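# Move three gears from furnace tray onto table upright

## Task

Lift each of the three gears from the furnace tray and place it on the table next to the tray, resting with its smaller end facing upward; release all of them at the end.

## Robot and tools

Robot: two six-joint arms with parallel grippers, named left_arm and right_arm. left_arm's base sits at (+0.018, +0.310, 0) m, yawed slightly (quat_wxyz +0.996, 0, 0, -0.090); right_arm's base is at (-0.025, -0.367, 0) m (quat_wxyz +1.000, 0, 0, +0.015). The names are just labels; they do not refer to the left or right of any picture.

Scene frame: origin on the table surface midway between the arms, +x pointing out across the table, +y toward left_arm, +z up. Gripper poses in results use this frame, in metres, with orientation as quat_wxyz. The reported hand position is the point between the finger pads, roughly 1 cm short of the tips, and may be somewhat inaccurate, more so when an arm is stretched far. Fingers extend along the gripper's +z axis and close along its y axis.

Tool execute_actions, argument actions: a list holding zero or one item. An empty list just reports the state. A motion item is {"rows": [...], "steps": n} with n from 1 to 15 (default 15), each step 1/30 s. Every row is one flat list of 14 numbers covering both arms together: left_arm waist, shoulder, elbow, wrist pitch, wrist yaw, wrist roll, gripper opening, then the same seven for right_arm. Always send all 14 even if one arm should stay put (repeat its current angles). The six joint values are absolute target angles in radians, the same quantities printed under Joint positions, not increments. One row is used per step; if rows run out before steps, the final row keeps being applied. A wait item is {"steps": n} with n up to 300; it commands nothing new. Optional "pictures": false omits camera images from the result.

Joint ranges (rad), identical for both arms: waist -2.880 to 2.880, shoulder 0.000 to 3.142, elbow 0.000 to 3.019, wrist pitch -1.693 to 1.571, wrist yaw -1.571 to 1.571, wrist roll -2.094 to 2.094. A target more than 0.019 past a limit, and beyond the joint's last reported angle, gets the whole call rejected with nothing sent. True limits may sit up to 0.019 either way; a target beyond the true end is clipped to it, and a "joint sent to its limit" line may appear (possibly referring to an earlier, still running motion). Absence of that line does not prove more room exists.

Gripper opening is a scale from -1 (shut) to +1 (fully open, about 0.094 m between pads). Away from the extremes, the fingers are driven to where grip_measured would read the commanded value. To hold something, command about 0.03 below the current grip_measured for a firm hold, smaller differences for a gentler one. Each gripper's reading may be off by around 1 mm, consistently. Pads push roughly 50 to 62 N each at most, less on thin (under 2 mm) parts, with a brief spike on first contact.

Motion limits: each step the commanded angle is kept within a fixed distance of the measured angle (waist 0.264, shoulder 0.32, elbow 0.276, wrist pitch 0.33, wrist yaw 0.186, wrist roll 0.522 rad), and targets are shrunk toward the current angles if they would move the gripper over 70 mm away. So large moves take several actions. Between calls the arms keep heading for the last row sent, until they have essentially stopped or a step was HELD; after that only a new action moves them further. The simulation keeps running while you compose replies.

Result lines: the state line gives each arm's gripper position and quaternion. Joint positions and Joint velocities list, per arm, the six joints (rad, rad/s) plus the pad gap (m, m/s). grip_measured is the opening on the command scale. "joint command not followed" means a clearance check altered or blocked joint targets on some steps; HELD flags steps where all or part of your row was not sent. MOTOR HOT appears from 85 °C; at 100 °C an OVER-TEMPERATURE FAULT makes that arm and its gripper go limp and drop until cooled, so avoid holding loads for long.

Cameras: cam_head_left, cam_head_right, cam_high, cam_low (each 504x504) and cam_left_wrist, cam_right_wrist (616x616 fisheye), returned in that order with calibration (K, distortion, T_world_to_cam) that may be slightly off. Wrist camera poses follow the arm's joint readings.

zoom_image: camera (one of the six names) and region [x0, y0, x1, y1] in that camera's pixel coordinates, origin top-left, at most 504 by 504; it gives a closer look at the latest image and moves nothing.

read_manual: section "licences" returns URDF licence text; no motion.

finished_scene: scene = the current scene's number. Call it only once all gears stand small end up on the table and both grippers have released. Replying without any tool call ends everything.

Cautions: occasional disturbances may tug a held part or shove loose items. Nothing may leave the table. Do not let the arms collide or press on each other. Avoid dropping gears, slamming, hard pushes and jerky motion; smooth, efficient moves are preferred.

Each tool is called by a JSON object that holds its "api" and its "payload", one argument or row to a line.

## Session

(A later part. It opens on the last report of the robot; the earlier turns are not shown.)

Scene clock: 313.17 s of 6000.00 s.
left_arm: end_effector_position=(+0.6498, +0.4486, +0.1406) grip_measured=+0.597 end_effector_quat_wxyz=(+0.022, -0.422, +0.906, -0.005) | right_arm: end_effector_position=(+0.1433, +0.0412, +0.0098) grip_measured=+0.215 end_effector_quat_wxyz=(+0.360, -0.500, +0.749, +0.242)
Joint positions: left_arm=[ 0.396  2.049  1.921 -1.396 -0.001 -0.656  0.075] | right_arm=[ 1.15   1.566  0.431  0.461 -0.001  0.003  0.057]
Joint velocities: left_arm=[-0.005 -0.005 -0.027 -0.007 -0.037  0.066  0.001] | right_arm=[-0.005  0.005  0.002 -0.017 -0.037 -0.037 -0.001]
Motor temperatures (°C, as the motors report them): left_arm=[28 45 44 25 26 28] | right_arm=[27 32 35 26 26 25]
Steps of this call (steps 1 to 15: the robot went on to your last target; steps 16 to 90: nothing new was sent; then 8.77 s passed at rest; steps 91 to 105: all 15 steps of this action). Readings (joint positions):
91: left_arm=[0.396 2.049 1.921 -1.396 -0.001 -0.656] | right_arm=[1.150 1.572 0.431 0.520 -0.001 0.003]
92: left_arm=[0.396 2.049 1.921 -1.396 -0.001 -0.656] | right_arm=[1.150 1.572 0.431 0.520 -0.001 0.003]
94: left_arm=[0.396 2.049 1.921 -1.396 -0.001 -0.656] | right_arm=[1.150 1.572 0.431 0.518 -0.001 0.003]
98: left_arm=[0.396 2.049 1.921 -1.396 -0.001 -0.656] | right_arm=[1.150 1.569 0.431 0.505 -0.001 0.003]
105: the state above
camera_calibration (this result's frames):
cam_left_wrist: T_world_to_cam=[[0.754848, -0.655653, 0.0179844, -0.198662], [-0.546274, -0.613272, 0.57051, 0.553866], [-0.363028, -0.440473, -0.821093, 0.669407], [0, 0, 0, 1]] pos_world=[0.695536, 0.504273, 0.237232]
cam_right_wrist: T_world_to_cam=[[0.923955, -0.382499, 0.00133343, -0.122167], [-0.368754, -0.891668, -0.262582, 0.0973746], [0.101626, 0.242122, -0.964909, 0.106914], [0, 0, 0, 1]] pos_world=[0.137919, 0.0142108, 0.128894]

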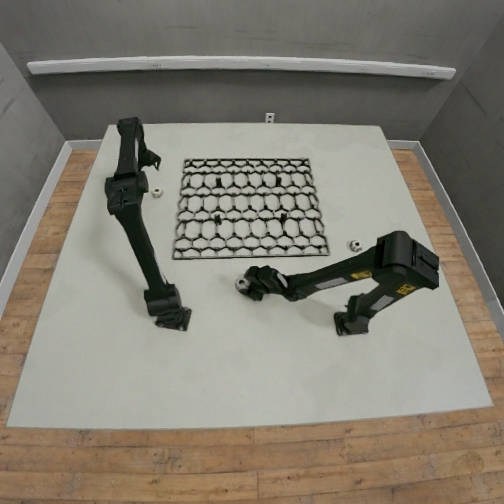

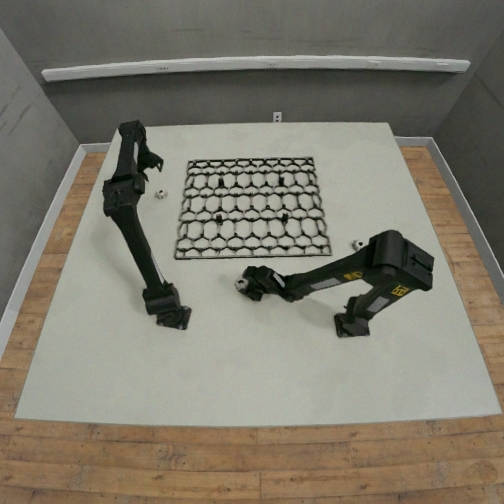

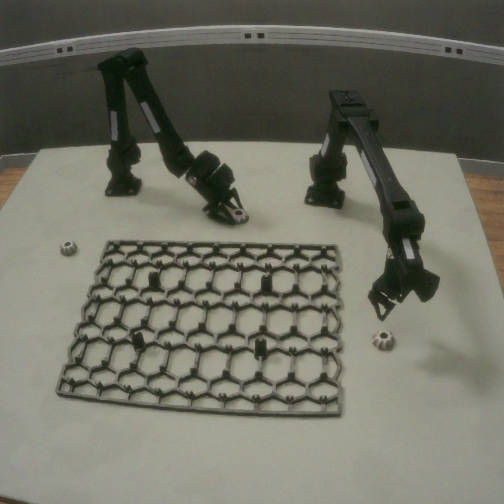

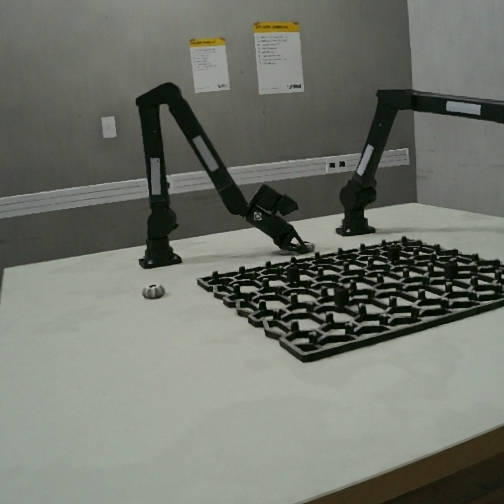

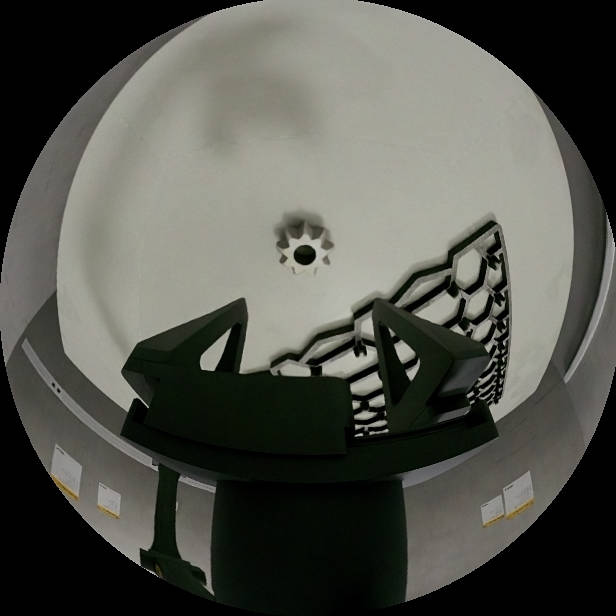

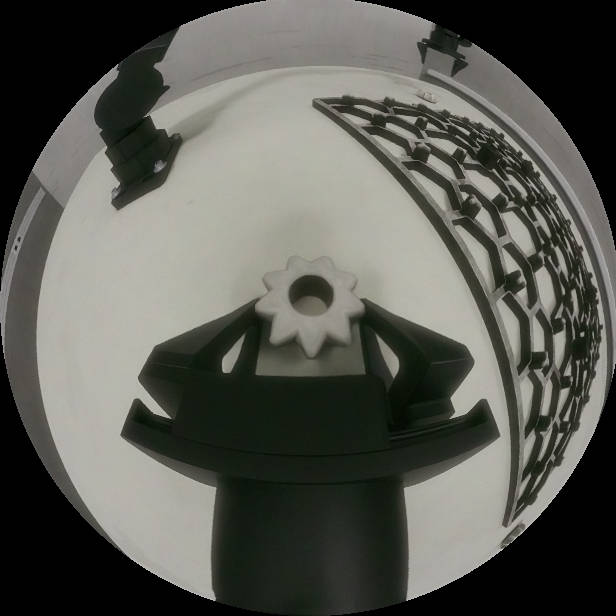

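Working. A bit more, then release.

{"api": "execute_actions", "payload": {
  "actions": [
    {"rows":[[0.40,2.05,1.95,-1.41,0,-0.66,0.6,1.15,1.575,0.435,0.445,0,0,0.2],[0.40,2.05,1.95,-1.41,0,-0.66,0.6,1.15,1.575,0.435,0.438,0,0,0.2],[0.40,2.05,1.95,-1.41,0,-0.66,0.6,1.15,1.575,0.435,0.431,0,0,0.2],[0.40,2.05,1.95,-1.41,0,-0.66,0.6,1.15,1.575,0.435,0.425,0,0,0.2],[0.40,2.05,1.95,-1.41,0,-0.66,0.6,1.15,1.575,0.435,0.42,0,0,0.2],[0.40,2.05,1.95,-1.41,0,-0.66,0.6,1.15,1.575,0.435,0.42,0,0,0.2],[0.40,2.05,1.95,-1.41,0,-0.66,0.6,1.15,1.575,0.435,0.42,0,0,0.2],[0.40,2.05,1.95,-1.41,0,-0.66,0.6,1.15,1.575,0.435,0.42,0,0,0.205],[0.40,2.05,1.95,-1.41,0,-0.66,0.6,1.15,1.575,0.435,0.42,0,0,0.21],[0.40,2.05,1.95,-1.41,0,-0.66,0.6,1.15,1.57,0.435,0.43,0,0,0.22],[0.40,2.05,1.95,-1.41,0,-0.66,0.6,1.15,1.57,0.435,0.44,0,0,0.24],[0.40,2.05,1.95,-1.41,0,-0.66,0.6,1.15,1.57,0.435,0.44,0,0,0.3],[0.40,2.05,1.95,-1.41,0,-0.66,0.6,1.15,1.57,0.435,0.44,0,0,0.4],[0.40,2.05,1.95,-1.41,0,-0.66,0.6,1.15,1.57,0.435,0.44,0,0,0.5],[0.40,2.05,1.95,-1.41,0,-0.66,0.6,1.15,1.57,0.435,0.44,0,0,0.6]],"steps":15}
  ],
  "pictures": false
}}

{"api": "execute_actions", "payload": {
  "actions": [
    {"rows":[[0.40,2.05,1.95,-1.41,0,-0.66,0.6,1.15,1.57,0.435,0.44,0,0,0.6],[0.40,2.05,1.95,-1.41,0,-0.66,0.6,1.15,1.57,0.435,0.44,0,0,0.6],[0.40,2.05,1.95,-1.41,0,-0.66,0.6,1.15,1.56,0.435,0.44,0,0,0.6],[0.40,2.05,1.95,-1.41,0,-0.66,0.6,1.15,1.545,0.435,0.43,0,0,0.6],[0.40,2.05,1.95,-1.41,0,-0.66,0.6,1.15,1.525,0.435,0.42,0,0,0.6],[0.40,2.05,1.95,-1.41,0,-0.66,0.6,1.15,1.505,0.435,0.41,0,0,0.6],[0.40,2.05,1.95,-1.41,0,-0.66,0.6,1.15,1.485,0.435,0.40,0,0,0.6],[0.40,2.05,1.95,-1.41,0,-0.66,0.6,1.15,1.465,0.435,0.39,0,0,0.6],[0.40,2.05,1.95,-1.41,0,-0.66,0.6,1.15,1.445,0.435,0.38,0,0,0.6],[0.40,2.05,1.95,-1.41,0,-0.66,0.6,1.15,1.43,0.435,0.37,0,0,0.6],[0.40,2.05,1.95,-1.41,0,-0.66,0.6,1.15,1.42,0.435,0.37,0,0,0.6]],"steps":15}
  ]
}}

Scene clock: 333.83 s of 6000.00 s.
left_arm: end_effector_position=(+0.6498, +0.4486, +0.1406) grip_measured=+0.597 end_effector_quat_wxyz=(+0.022, -0.422, +0.906, -0.005) | right_arm: end_effector_position=(+0.1427, +0.0399, +0.0087) grip_measured=+0.544 end_effector_quat_wxyz=(+0.356, -0.502, +0.751, +0.240)
Joint positions: left_arm=[ 0.396  2.049  1.921 -1.396 -0.001 -0.656  0.075] | right_arm=[ 1.15   1.563  0.431  0.449 -0.001  0.003  0.073]
Joint velocities: left_arm=[ 0.005  0.005  0.017  0.007 -0.051 -0.051 -0.001] | right_arm=[-0.005 -0.005  0.002 -0.017  0.022 -0.051  0.108]
Motor temperatures (°C, as the motors report them): left_arm=[28 45 45 25 26 28] | right_arm=[27 31 35 26 26 25]
Steps of this call (steps 1 to 15: the robot went on to your last target; steps 16 to 90: nothing new was sent; then 17.17 s passed at rest; steps 91 to 105: all 15 steps of this action). Readings (joint positions):
91: left_arm=[0.396 2.049 1.921 -1.396 -0.001 -0.656] | right_arm=[1.150 1.566 0.431 0.458 -0.001 0.003]
92: left_arm=[0.396 2.049 1.921 -1.396 -0.001 -0.656] | right_arm=[1.150 1.566 0.431 0.456 -0.001 0.003]
94: left_arm=[0.396 2.049 1.921 -1.396 -0.001 -0.656] | right_arm=[1.150 1.566 0.431 0.453 -0.001 0.003]
98: left_arm=[0.396 2.049 1.921 -1.396 -0.001 -0.656] | right_arm=[1.150 1.564 0.431 0.449 -0.001 0.003]
105: the state above

Scene clock: 334.33 s of 6000.00 s.
left_arm: end_effector_position=(+0.6498, +0.4486, +0.1406) grip_measured=+0.597 end_effector_quat_wxyz=(+0.022, -0.422, +0.906, -0.005) | right_arm: end_effector_position=(+0.1445, +0.0443, +0.0598) grip_measured=+0.598 end_effector_quat_wxyz=(+0.388, -0.491, +0.735, +0.261)
Joint positions: left_arm=[ 0.396  2.049  1.921 -1.396 -0.001 -0.656  0.075] | right_arm=[ 1.15   1.41   0.431  0.382 -0.001  0.003  0.075]
Joint velocities: left_arm=[-0.005 -0.015 -0.007 -0.002  0.007  0.037 -0.001] | right_arm=[-0.015 -0.151  0.007 -0.017  0.022 -0.037 -0.   ]
Motor temperatures (°C, as the motors report them): left_arm=[28 45 45 25 26 28] | right_arm=[27 31 35 26 26 25]
Steps of this call (steps 1 to 15: all 15 steps of this action). Readings (joint positions):
1: left_arm=[0.396 2.049 1.921 -1.396 -0.001 -0.656] | right_arm=[1.150 1.563 0.431 0.449 -0.001 0.003]
2: left_arm=[0.396 2.049 1.921 -1.396 -0.001 -0.656] | right_arm=[1.150 1.563 0.431 0.449 -0.001 0.003]
4: left_arm=[0.396 2.049 1.921 -1.396 -0.001 -0.656] | right_arm=[1.150 1.561 0.431 0.448 -0.001 0.003]
8: left_arm=[0.396 2.049 1.921 -1.396 -0.001 -0.656] | right_arm=[1.150 1.527 0.431 0.413 -0.001 0.003]
15: the state above
camera_calibration (this result's frames):
cam_left_wrist: T_world_to_cam=[[0.754848, -0.655653, 0.0179844, -0.198662], [-0.546274, -0.613272, 0.57051, 0.553866], [-0.363028, -0.440473, -0.821093, 0.669407], [0, 0, 0, 1]] pos_world=[0.695536, 0.504273, 0.237232]
cam_right_wrist: T_world_to_cam=[[0.923918, -0.382588, 0.00115625, -0.122206], [-0.360024, -0.870444, -0.335723, 0.115923], [0.12945, 0.309765, -0.94196, 0.145887], [0, 0, 0, 1]] pos_world=[0.135759, 0.00895928, 0.176479]

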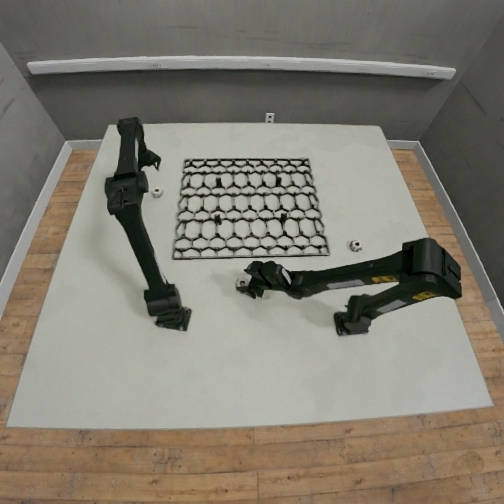

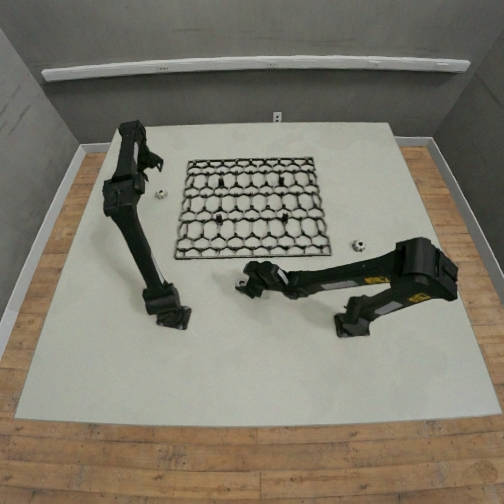

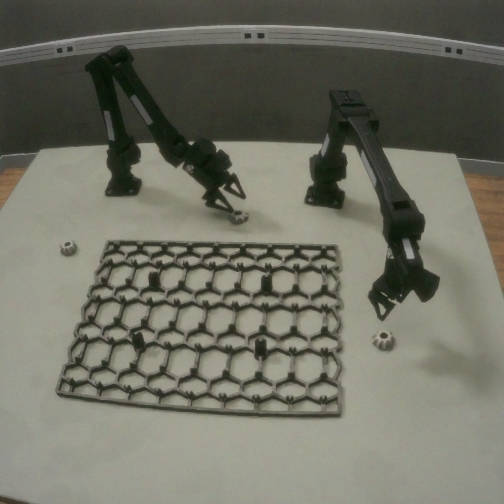

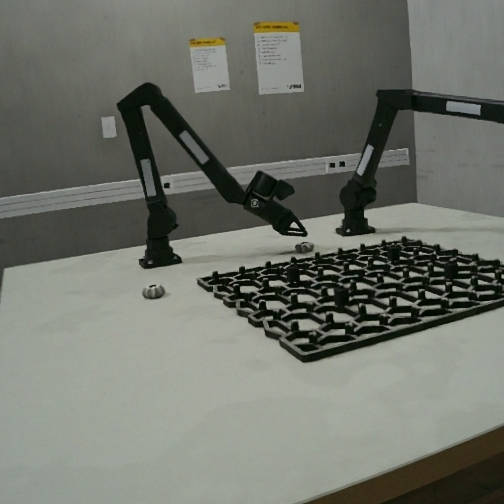

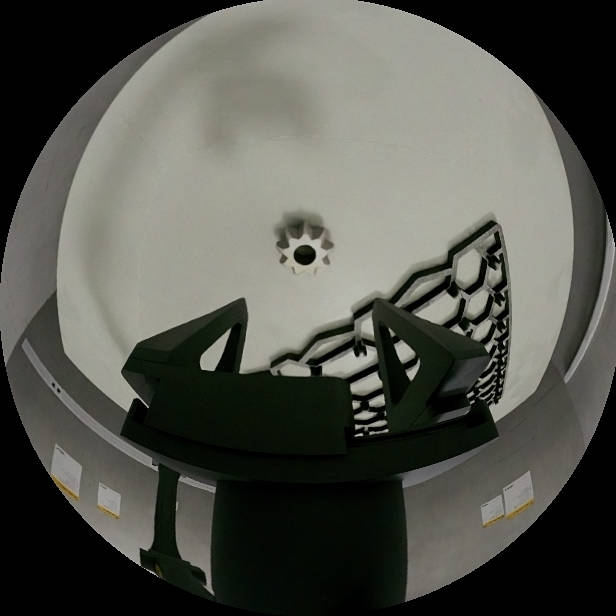

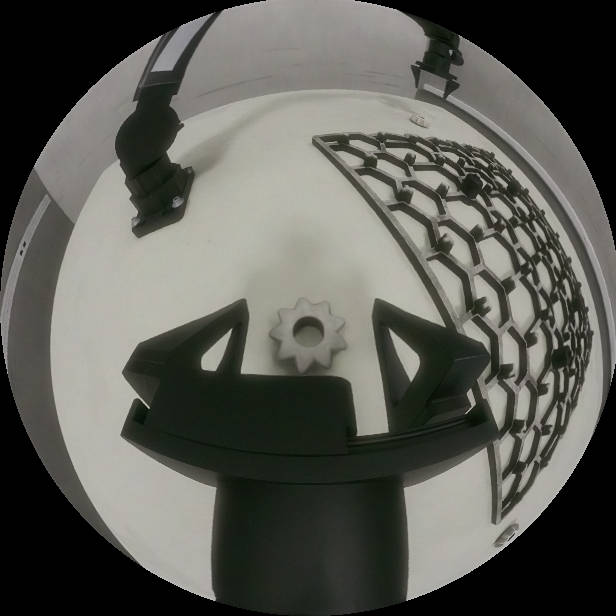

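{"api": "zoom_image", "payload": {
  "camera": "cam_low",
  "region": [130, 210, 350, 310]
}}

{"api": "zoom_image", "payload": {
  "camera": "cam_right_wrist",
  "region": [240, 270, 380, 390]
}}

Region (130, 210, 350, 310) of cam_low's 504x504 image, scaled by 2.291, with more detail than that image has; it fills the top 229 rows of this view, and the rest is white.

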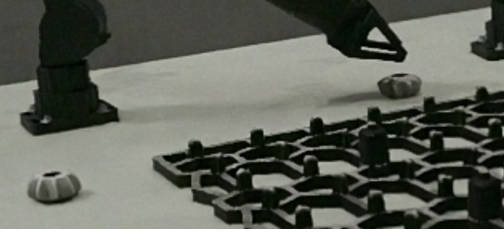

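Region (240, 270, 380, 390) of cam_right_wrist's 616x616 image, scaled by 3.600, with more detail than that image has; it fills the top 432 rows of this view, and the rest is white.

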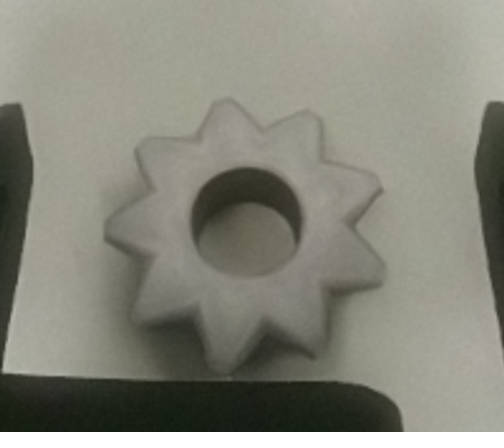

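{"api": "zoom_image", "payload": {
  "camera": "cam_low",
  "region": [280, 230, 330, 265]
}}

{"api": "zoom_image", "payload": {
  "camera": "cam_low",
  "region": [128, 274, 178, 309]
}}

{"api": "zoom_image", "payload": {
  "camera": "cam_left_wrist",
  "region": [250, 200, 360, 290]
}}

Region (280, 230, 330, 265) of cam_low's 504x504 image, scaled by 10.080, with more detail than that image has; it fills the top 353 rows of this view, and the rest is white.

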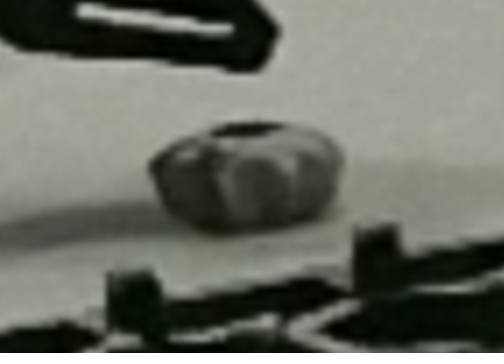

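Region (128, 274, 178, 309) of cam_low's 504x504 image, scaled by 10.080, with more detail than that image has; it fills the top 353 rows of this view, and the rest is white.

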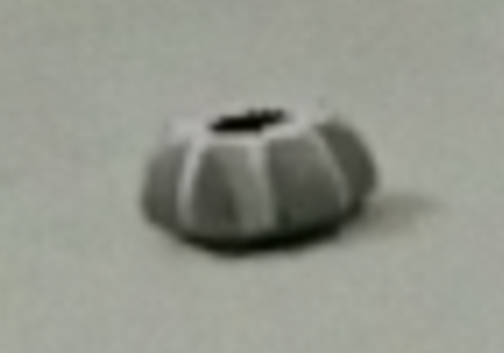

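Region (250, 200, 360, 290) of cam_left_wrist's 616x616 image, scaled by 4.582, with more detail than that image has; it fills the top 412 rows of this view, and the rest is white.

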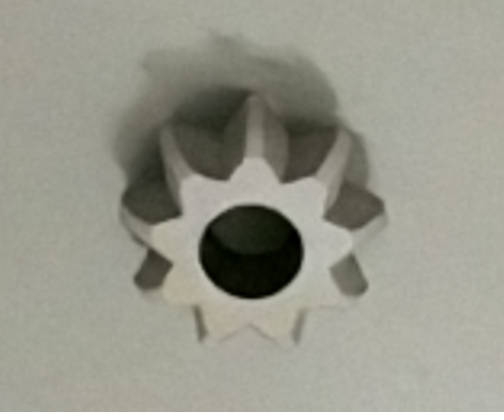

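{"api": "execute_actions", "payload": {
  "actions": [
    {"rows":[[0.40,2.05,1.95,-1.41,0,-0.66,0.6,1.15,1.42,0.43,0.42,0,0,0.6],[0.40,2.05,1.95,-1.41,0,-0.66,0.6,1.15,1.435,0.42,0.47,0,0,0.6],[0.40,2.05,1.95,-1.41,0,-0.66,0.6,1.15,1.45,0.41,0.52,0,0,0.6],[0.40,2.05,1.95,-1.41,0,-0.66,0.6,1.15,1.465,0.40,0.57,0,0,0.6],[0.40,2.05,1.95,-1.41,0,-0.66,0.6,1.15,1.48,0.39,0.62,0,0,0.6],[0.40,2.05,1.95,-1.41,0,-0.66,0.6,1.15,1.495,0.385,0.66,0,0,0.6],[0.40,2.05,1.95,-1.41,0,-0.66,0.6,1.15,1.51,0.38,0.70,0,0,0.6],[0.40,2.05,1.95,-1.41,0,-0.66,0.6,1.15,1.525,0.375,0.74,0,0,0.6],[0.40,2.05,1.95,-1.41,0,-0.66,0.6,1.15,1.54,0.37,0.775,0,0,0.6],[0.40,2.05,1.95,-1.41,0,-0.66,0.6,1.15,1.553,0.365,0.80,0,0,0.6],[0.40,2.05,1.95,-1.41,0,-0.66,0.6,1.15,1.563,0.36,0.82,0,0,0.6]],"steps":15}
  ],
  "pictures": false
}}

{"api": "execute_actions", "payload": {
  "actions": [
    {"steps":15}
  ]
}}

Scene clock: 374.63 s of 6000.00 s.
left_arm: end_effector_position=(+0.6498, +0.4486, +0.1406) grip_measured=+0.597 end_effector_quat_wxyz=(+0.022, -0.422, +0.906, -0.005) | right_arm: end_effector_position=(+0.1469, +0.0502, +0.0557) grip_measured=+0.598 end_effector_quat_wxyz=(+0.455, -0.464, +0.695, +0.307)
Joint positions: left_arm=[ 0.396  2.049  1.921 -1.396 -0.001 -0.656  0.075] | right_arm=[ 1.15   1.564  0.363  0.793 -0.001  0.003  0.075]
Joint velocities: left_arm=[-0.015  0.005 -0.002  0.007 -0.066  0.051  0.   ] | right_arm=[-0.005  0.044 -0.032  0.09  -0.095 -0.022 -0.   ]
Motor temperatures (°C, as the motors report them): left_arm=[28 46 45 25 26 28] | right_arm=[27 31 35 26 26 25]
Steps of this call (steps 1 to 15: the robot went on to your last target; steps 16 to 90: nothing new was sent; then 36.80 s passed at rest; steps 91 to 105: all 15 steps of this action). Readings (joint positions):
91: left_arm=[0.396 2.049 1.921 -1.396 -0.001 -0.656] | right_arm=[1.150 1.409 0.431 0.382 -0.001 0.003]
92: left_arm=[0.396 2.049 1.921 -1.396 -0.001 -0.656] | right_arm=[1.150 1.411 0.429 0.398 -0.001 0.003]
94: left_arm=[0.396 2.049 1.921 -1.396 -0.001 -0.656] | right_arm=[1.150 1.423 0.421 0.469 -0.001 0.003]
98: left_arm=[0.396 2.049 1.921 -1.396 -0.001 -0.656] | right_arm=[1.150 1.478 0.394 0.644 -0.001 0.003]
105: the state above

Scene clock: 375.13 s of 6000.00 s.
left_arm: end_effector_position=(+0.6498, +0.4486, +0.1406) grip_measured=+0.597 end_effector_quat_wxyz=(+0.022, -0.422, +0.906, -0.005) | right_arm: end_effector_position=(+0.1471, +0.0506, +0.0574) grip_measured=+0.598 end_effector_quat_wxyz=(+0.458, -0.463, +0.693, +0.309)
Joint positions: left_arm=[ 0.396  2.049  1.921 -1.396 -0.001 -0.656  0.075] | right_arm=[ 1.15   1.564  0.362  0.803 -0.001  0.003  0.075]
Joint velocities: left_arm=[-0.015  0.005  0.007 -0.007 -0.095 -0.037  0.001] | right_arm=[-0.005  0.005  0.002  0.002 -0.051  0.081 -0.001]
Motor temperatures (°C, as the motors report them): left_arm=[28 46 45 25 26 28] | right_arm=[27 31 35 26 26 25]
Steps of this call (steps 1 to 15: the robot went on to your last target). Readings (joint positions):
1: left_arm=[0.396 2.049 1.921 -1.396 -0.001 -0.656] | right_arm=[1.150 1.564 0.362 0.795 -0.001 0.003]
2: left_arm=[0.396 2.049 1.921 -1.396 -0.001 -0.656] | right_arm=[1.150 1.564 0.362 0.797 -0.001 0.003]
4: left_arm=[0.396 2.049 1.921 -1.396 -0.001 -0.656] | right_arm=[1.150 1.564 0.362 0.802 -0.001 0.003]
8: left_arm=[0.396 2.049 1.921 -1.396 -0.001 -0.656] | right_arm=[1.150 1.564 0.362 0.803 -0.001 0.003]
15: the state above
All arms were judged still, so your last target was given up. Only a new action makes them travel on or press farther. Fingers that are still opening or closing keep moving.
camera_calibration (this result's frames):
cam_left_wrist: T_world_to_cam=[[0.754848, -0.655653, 0.0179844, -0.198662], [-0.546274, -0.613272, 0.57051, 0.553866], [-0.363028, -0.440473, -0.821093, 0.669407], [0, 0, 0, 1]] pos_world=[0.695536, 0.504273, 0.237232]
cam_right_wrist: T_world_to_cam=[[0.92385, -0.382755, 0.000671923, -0.122141], [-0.328053, -0.792718, -0.513789, 0.123024], [0.197188, 0.474443, -0.857916, 0.118243], [0, 0, 0, 1]] pos_world=[0.129882, -0.00532667, 0.164733]

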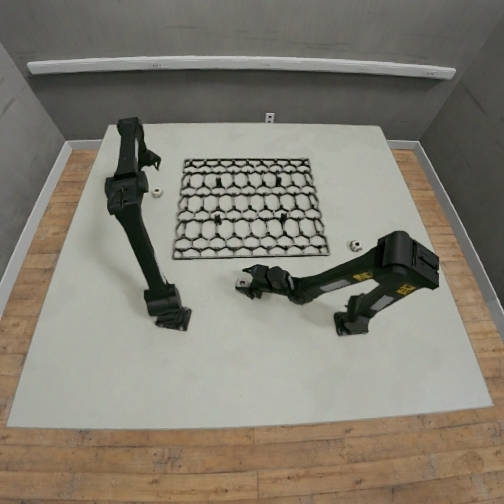

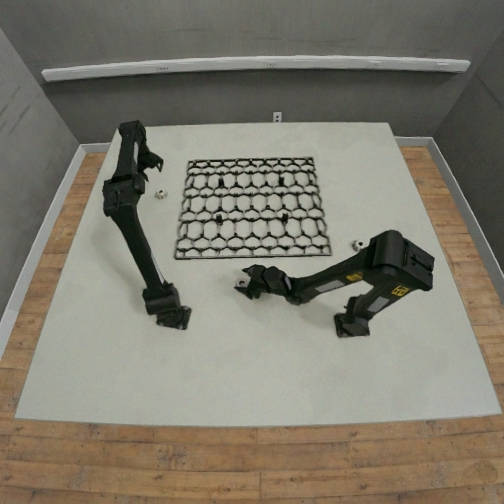

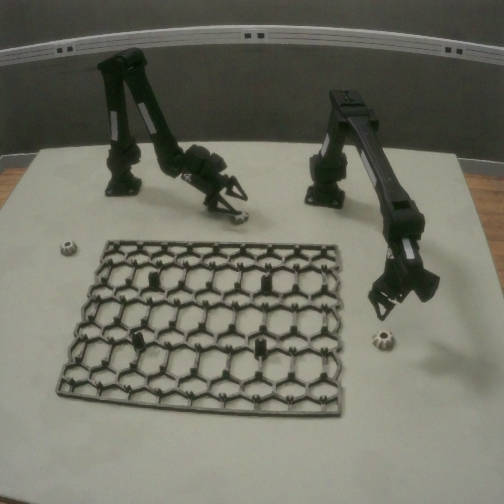

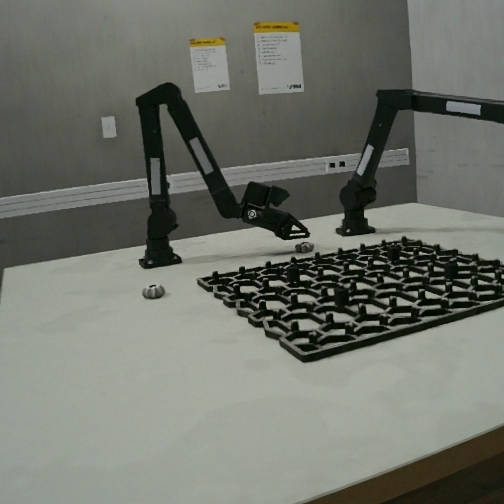

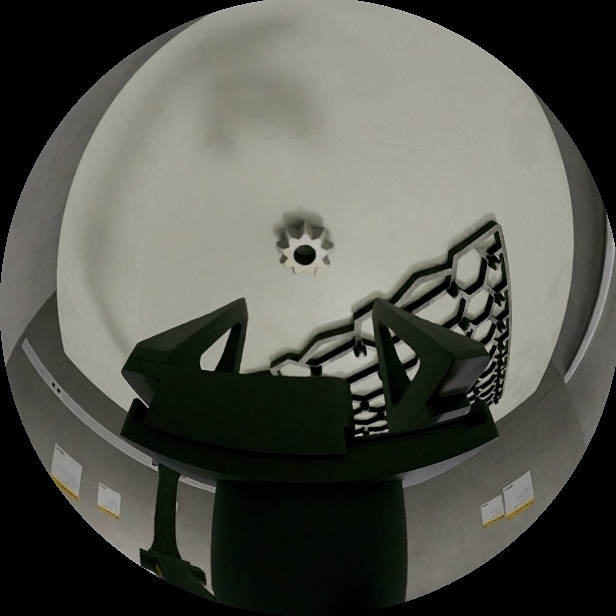

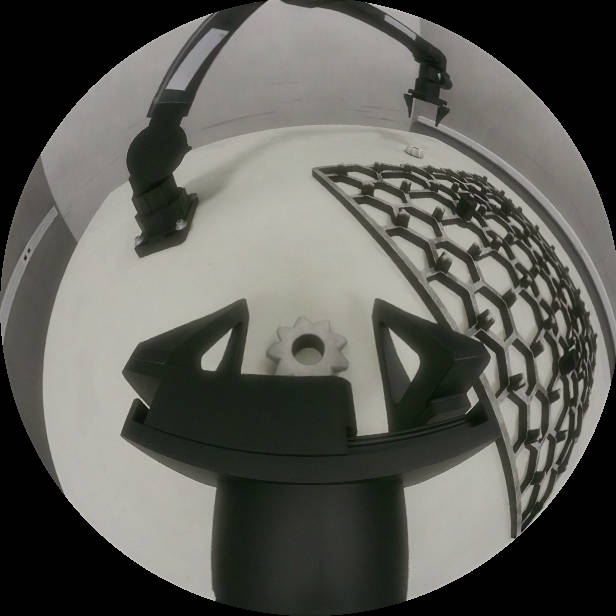

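{"api": "execute_actions", "payload": {
  "actions": [
    {"rows":[[0.40,2.05,1.95,-1.41,0,-0.66,0.6,1.15,1.578,0.355,0.82,0,0,0.6],[0.40,2.05,1.95,-1.41,0,-0.66,0.6,1.15,1.592,0.352,0.833,0,0,0.6],[0.40,2.05,1.95,-1.41,0,-0.66,0.6,1.15,1.606,0.35,0.847,0,0,0.6],[0.40,2.05,1.95,-1.41,0,-0.66,0.6,1.15,1.62,0.35,0.861,0,0,0.6],[0.40,2.05,1.95,-1.41,0,-0.66,0.6,1.15,1.634,0.35,0.875,0,0,0.6],[0.40,2.05,1.95,-1.41,0,-0.66,0.6,1.15,1.648,0.35,0.889,0,0,0.6],[0.40,2.05,1.95,-1.41,0,-0.66,0.6,1.15,1.662,0.35,0.903,0,0,0.6],[0.40,2.05,1.95,-1.41,0,-0.66,0.6,1.15,1.676,0.35,0.917,0,0,0.6],[0.40,2.05,1.95,-1.41,0,-0.66,0.6,1.15,1.69,0.35,0.931,0,0,0.6],[0.40,2.05,1.95,-1.41,0,-0.66,0.6,1.15,1.703,0.35,0.945,0,0,0.6],[0.40,2.05,1.95,-1.41,0,-0.66,0.6,1.15,1.714,0.35,0.958,0,0,0.6],[0.40,2.05,1.95,-1.41,0,-0.66,0.6,1.15,1.722,0.35,0.968,0,0,0.6],[0.40,2.05,1.95,-1.41,0,-0.66,0.6,1.15,1.728,0.35,0.976,0,0,0.6]],"steps":15}
  ],
  "pictures": false
}}

{"api": "execute_actions", "payload": {
  "actions": [
    {"steps":15}
  ]
}}

Scene clock: 388.83 s of 6000.00 s.
left_arm: end_effector_position=(+0.6498, +0.4486, +0.1406) grip_measured=+0.597 end_effector_quat_wxyz=(+0.022, -0.422, +0.906, -0.005) | right_arm: end_effector_position=(+0.1458, +0.0473, +0.0197) grip_measured=+0.598 end_effector_quat_wxyz=(+0.451, -0.466, +0.698, +0.304)
Joint positions: left_arm=[ 0.396  2.049  1.921 -1.396 -0.001 -0.656  0.075] | right_arm=[ 1.15   1.724  0.355  0.949 -0.001  0.003  0.075]
Joint velocities: left_arm=[ 0.015 -0.015  0.002 -0.002 -0.066 -0.007 -0.001] | right_arm=[-0.005  0.122 -0.012  0.115  0.037 -0.007 -0.001]
Motor temperatures (°C, as the motors report them): left_arm=[28 46 45 25 26 28] | right_arm=[27 31 34 26 26 25]
Steps of this call (steps 1 to 90: nothing new was sent; then 10.20 s passed at rest; steps 91 to 105: all 15 steps of this action). Readings (joint positions):
91: left_arm=[0.396 2.049 1.921 -1.396 -0.001 -0.656] | right_arm=[1.150 1.564 0.362 0.803 -0.001 0.003]
92: left_arm=[0.396 2.049 1.921 -1.396 -0.001 -0.656] | right_arm=[1.150 1.566 0.361 0.805 -0.001 0.003]
94: left_arm=[0.396 2.049 1.921 -1.396 -0.001 -0.656] | right_arm=[1.150 1.576 0.360 0.824 -0.001 0.003]
98: left_arm=[0.396 2.049 1.921 -1.396 -0.001 -0.656] | right_arm=[1.150 1.631 0.358 0.875 -0.001 0.003]
105: the state above

Scene clock: 389.33 s of 6000.00 s.
left_arm: end_effector_position=(+0.6498, +0.4486, +0.1406) grip_measured=+0.597 end_effector_quat_wxyz=(+0.022, -0.422, +0.906, -0.005) | right_arm: end_effector_position=(+0.1459, +0.0476, +0.0204) grip_measured=+0.598 end_effector_quat_wxyz=(+0.453, -0.465, +0.696, +0.305)
Joint positions: left_arm=[ 0.396  2.049  1.921 -1.396 -0.001 -0.656  0.075] | right_arm=[ 1.15   1.727  0.354  0.959 -0.001  0.003  0.075]
Joint velocities: left_arm=[-0.005 -0.005  0.002 -0.007  0.051 -0.037  0.001] | right_arm=[-0.015 -0.005  0.007 -0.002 -0.037  0.007  0.001]
Motor temperatures (°C, as the motors report them): left_arm=[28 46 45 25 26 28] | right_arm=[27 31 34 26 26 25]
Steps of this call (steps 1 to 15: the robot went on to your last target). Readings (joint positions):
1: left_arm=[0.396 2.049 1.921 -1.396 -0.001 -0.656] | right_arm=[1.150 1.727 0.355 0.951 -0.001 0.003]
2: left_arm=[0.396 2.049 1.921 -1.396 -0.001 -0.656] | right_arm=[1.150 1.727 0.354 0.953 -0.001 0.003]
4: left_arm=[0.396 2.049 1.921 -1.396 -0.001 -0.656] | right_arm=[1.150 1.727 0.354 0.957 -0.001 0.003]
8: left_arm=[0.396 2.049 1.921 -1.396 -0.001 -0.656] | right_arm=[1.150 1.727 0.354 0.959 -0.001 0.003]
15: the state above
All arms were judged still, so your last target was given up. Only a new action makes them travel on or press farther. Fingers that are still opening or closing keep moving.
camera_calibration (this result's frames):
cam_left_wrist: T_world_to_cam=[[0.754848, -0.655653, 0.0179844, -0.198662], [-0.546274, -0.613272, 0.57051, 0.553866], [-0.363028, -0.440473, -0.821093, 0.669407], [0, 0, 0, 1]] pos_world=[0.695536, 0.504273, 0.237232]
cam_right_wrist: T_world_to_cam=[[0.923853, -0.382746, 0.000707681, -0.122126], [-0.330779, -0.799346, -0.501629, 0.101749], [0.192562, 0.463198, -0.865082, 0.0895826], [0, 0, 0, 1]] pos_world=[0.129233, -0.00690558, 0.128623]

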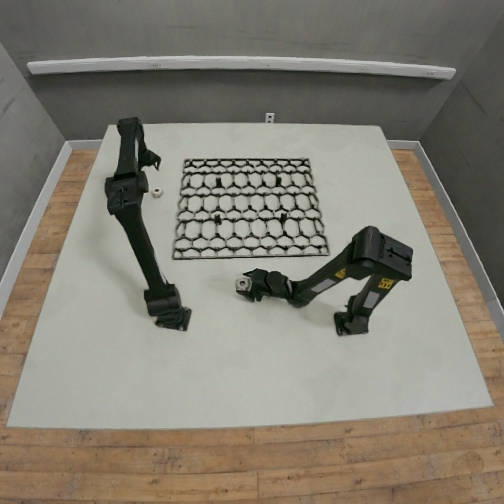

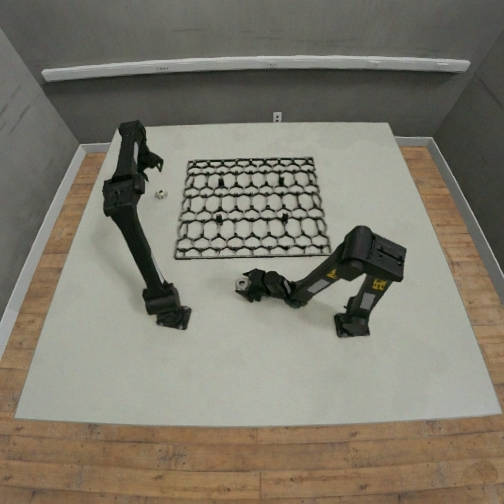

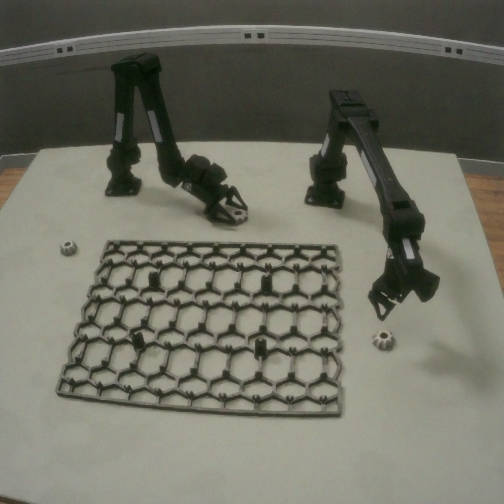

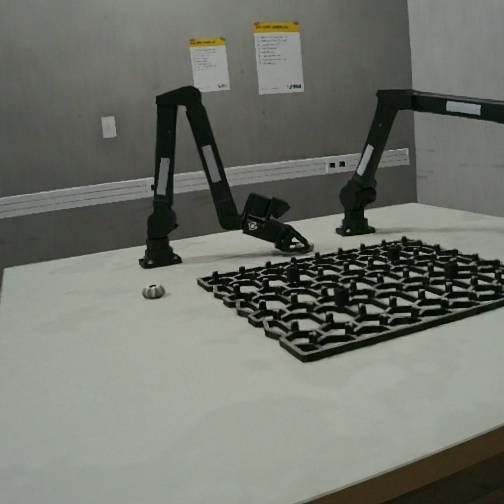

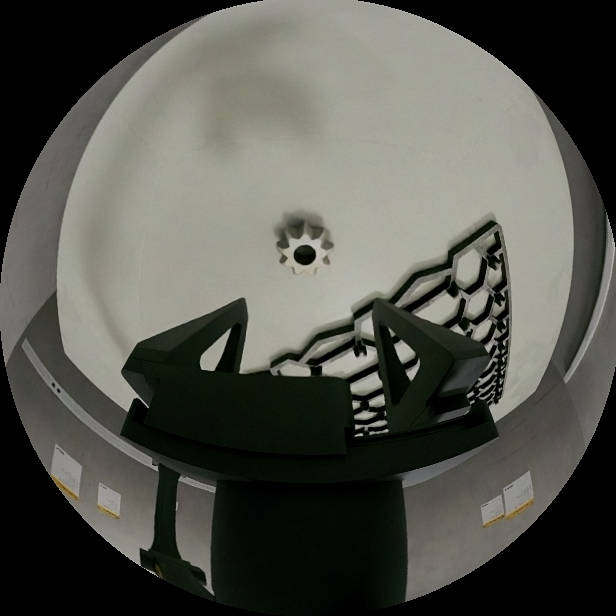

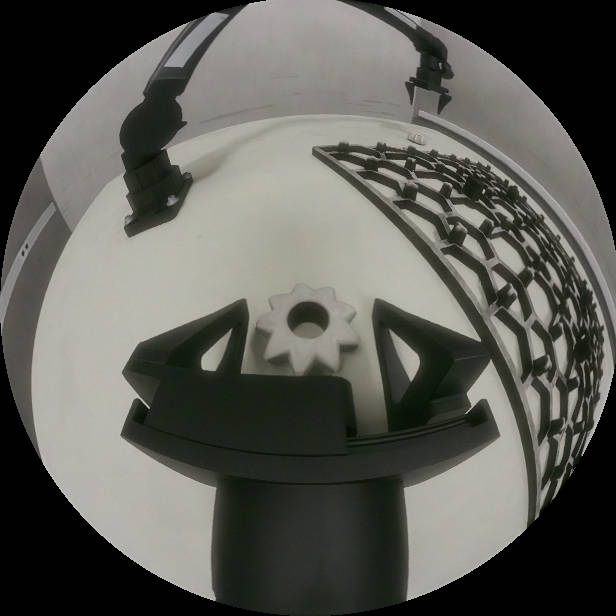

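Lower slightly and close.

{"api": "execute_actions", "payload": {
  "actions": [
    {"rows":[[0.40,2.05,1.95,-1.41,0,-0.66,0.6,1.155,1.735,0.35,0.96,0,0,0.55],[0.40,2.05,1.95,-1.41,0,-0.66,0.6,1.16,1.742,0.35,0.96,0,0,0.5],[0.40,2.05,1.95,-1.41,0,-0.66,0.6,1.16,1.745,0.35,0.96,0,0,0.45],[0.40,2.05,1.95,-1.41,0,-0.66,0.6,1.16,1.745,0.35,0.96,0,0,0.4],[0.40,2.05,1.95,-1.41,0,-0.66,0.6,1.16,1.745,0.35,0.96,0,0,0.35],[0.40,2.05,1.95,-1.41,0,-0.66,0.6,1.16,1.745,0.35,0.96,0,0,0.31],[0.40,2.05,1.95,-1.41,0,-0.66,0.6,1.16,1.745,0.35,0.96,0,0,0.27],[0.40,2.05,1.95,-1.41,0,-0.66,0.6,1.16,1.745,0.35,0.96,0,0,0.24],[0.40,2.05,1.95,-1.41,0,-0.66,0.6,1.16,1.745,0.35,0.96,0,0,0.22],[0.40,2.05,1.95,-1.41,0,-0.66,0.6,1.16,1.745,0.35,0.96,0,0,0.2],[0.40,2.05,1.95,-1.41,0,-0.66,0.6,1.16,1.745,0.35,0.96,0,0,0.18],[0.40,2.05,1.95,-1.41,0,-0.66,0.6,1.16,1.745,0.35,0.96,0,0,0.15]],"steps":15}
  ],
  "pictures": false
}}

Scene clock: 399.67 s of 6000.00 s.
left_arm: end_effector_position=(+0.6498, +0.4486, +0.1406) grip_measured=+0.597 end_effector_quat_wxyz=(+0.022, -0.422, +0.906, -0.005) | right_arm: end_effector_position=(+0.1444, +0.0476, +0.0185) grip_measured=+0.205 end_effector_quat_wxyz=(+0.451, -0.467, +0.697, +0.305)
Joint positions: left_arm=[ 0.396  2.049  1.921 -1.396 -0.001 -0.656  0.075] | right_arm=[ 1.153  1.732  0.354  0.959 -0.001  0.003  0.057]
Joint velocities: left_arm=[-0.005 -0.005  0.012  0.012  0.081  0.051  0.   ] | right_arm=[ 0.005  0.015 -0.027  0.002 -0.037  0.037 -0.   ]
Motor temperatures (°C, as the motors report them): left_arm=[28 46 46 25 26 28] | right_arm=[27 31 33 27 26 25]
Steps of this call (steps 1 to 90: nothing new was sent; then 6.83 s passed at rest; steps 91 to 105: all 15 steps of this action). Readings (joint positions):
91: left_arm=[0.396 2.049 1.921 -1.396 -0.001 -0.656] | right_arm=[1.150 1.727 0.354 0.959 -0.001 0.003]
92: left_arm=[0.396 2.049 1.921 -1.396 -0.001 -0.656] | right_arm=[1.151 1.727 0.354 0.959 -0.001 0.003]
94: left_arm=[0.396 2.049 1.921 -1.396 -0.001 -0.656] | right_arm=[1.151 1.728 0.354 0.959 -0.001 0.003]
98: left_arm=[0.396 2.049 1.921 -1.396 -0.001 -0.656] | right_arm=[1.153 1.731 0.354 0.959 -0.001 0.003]
105: the state above


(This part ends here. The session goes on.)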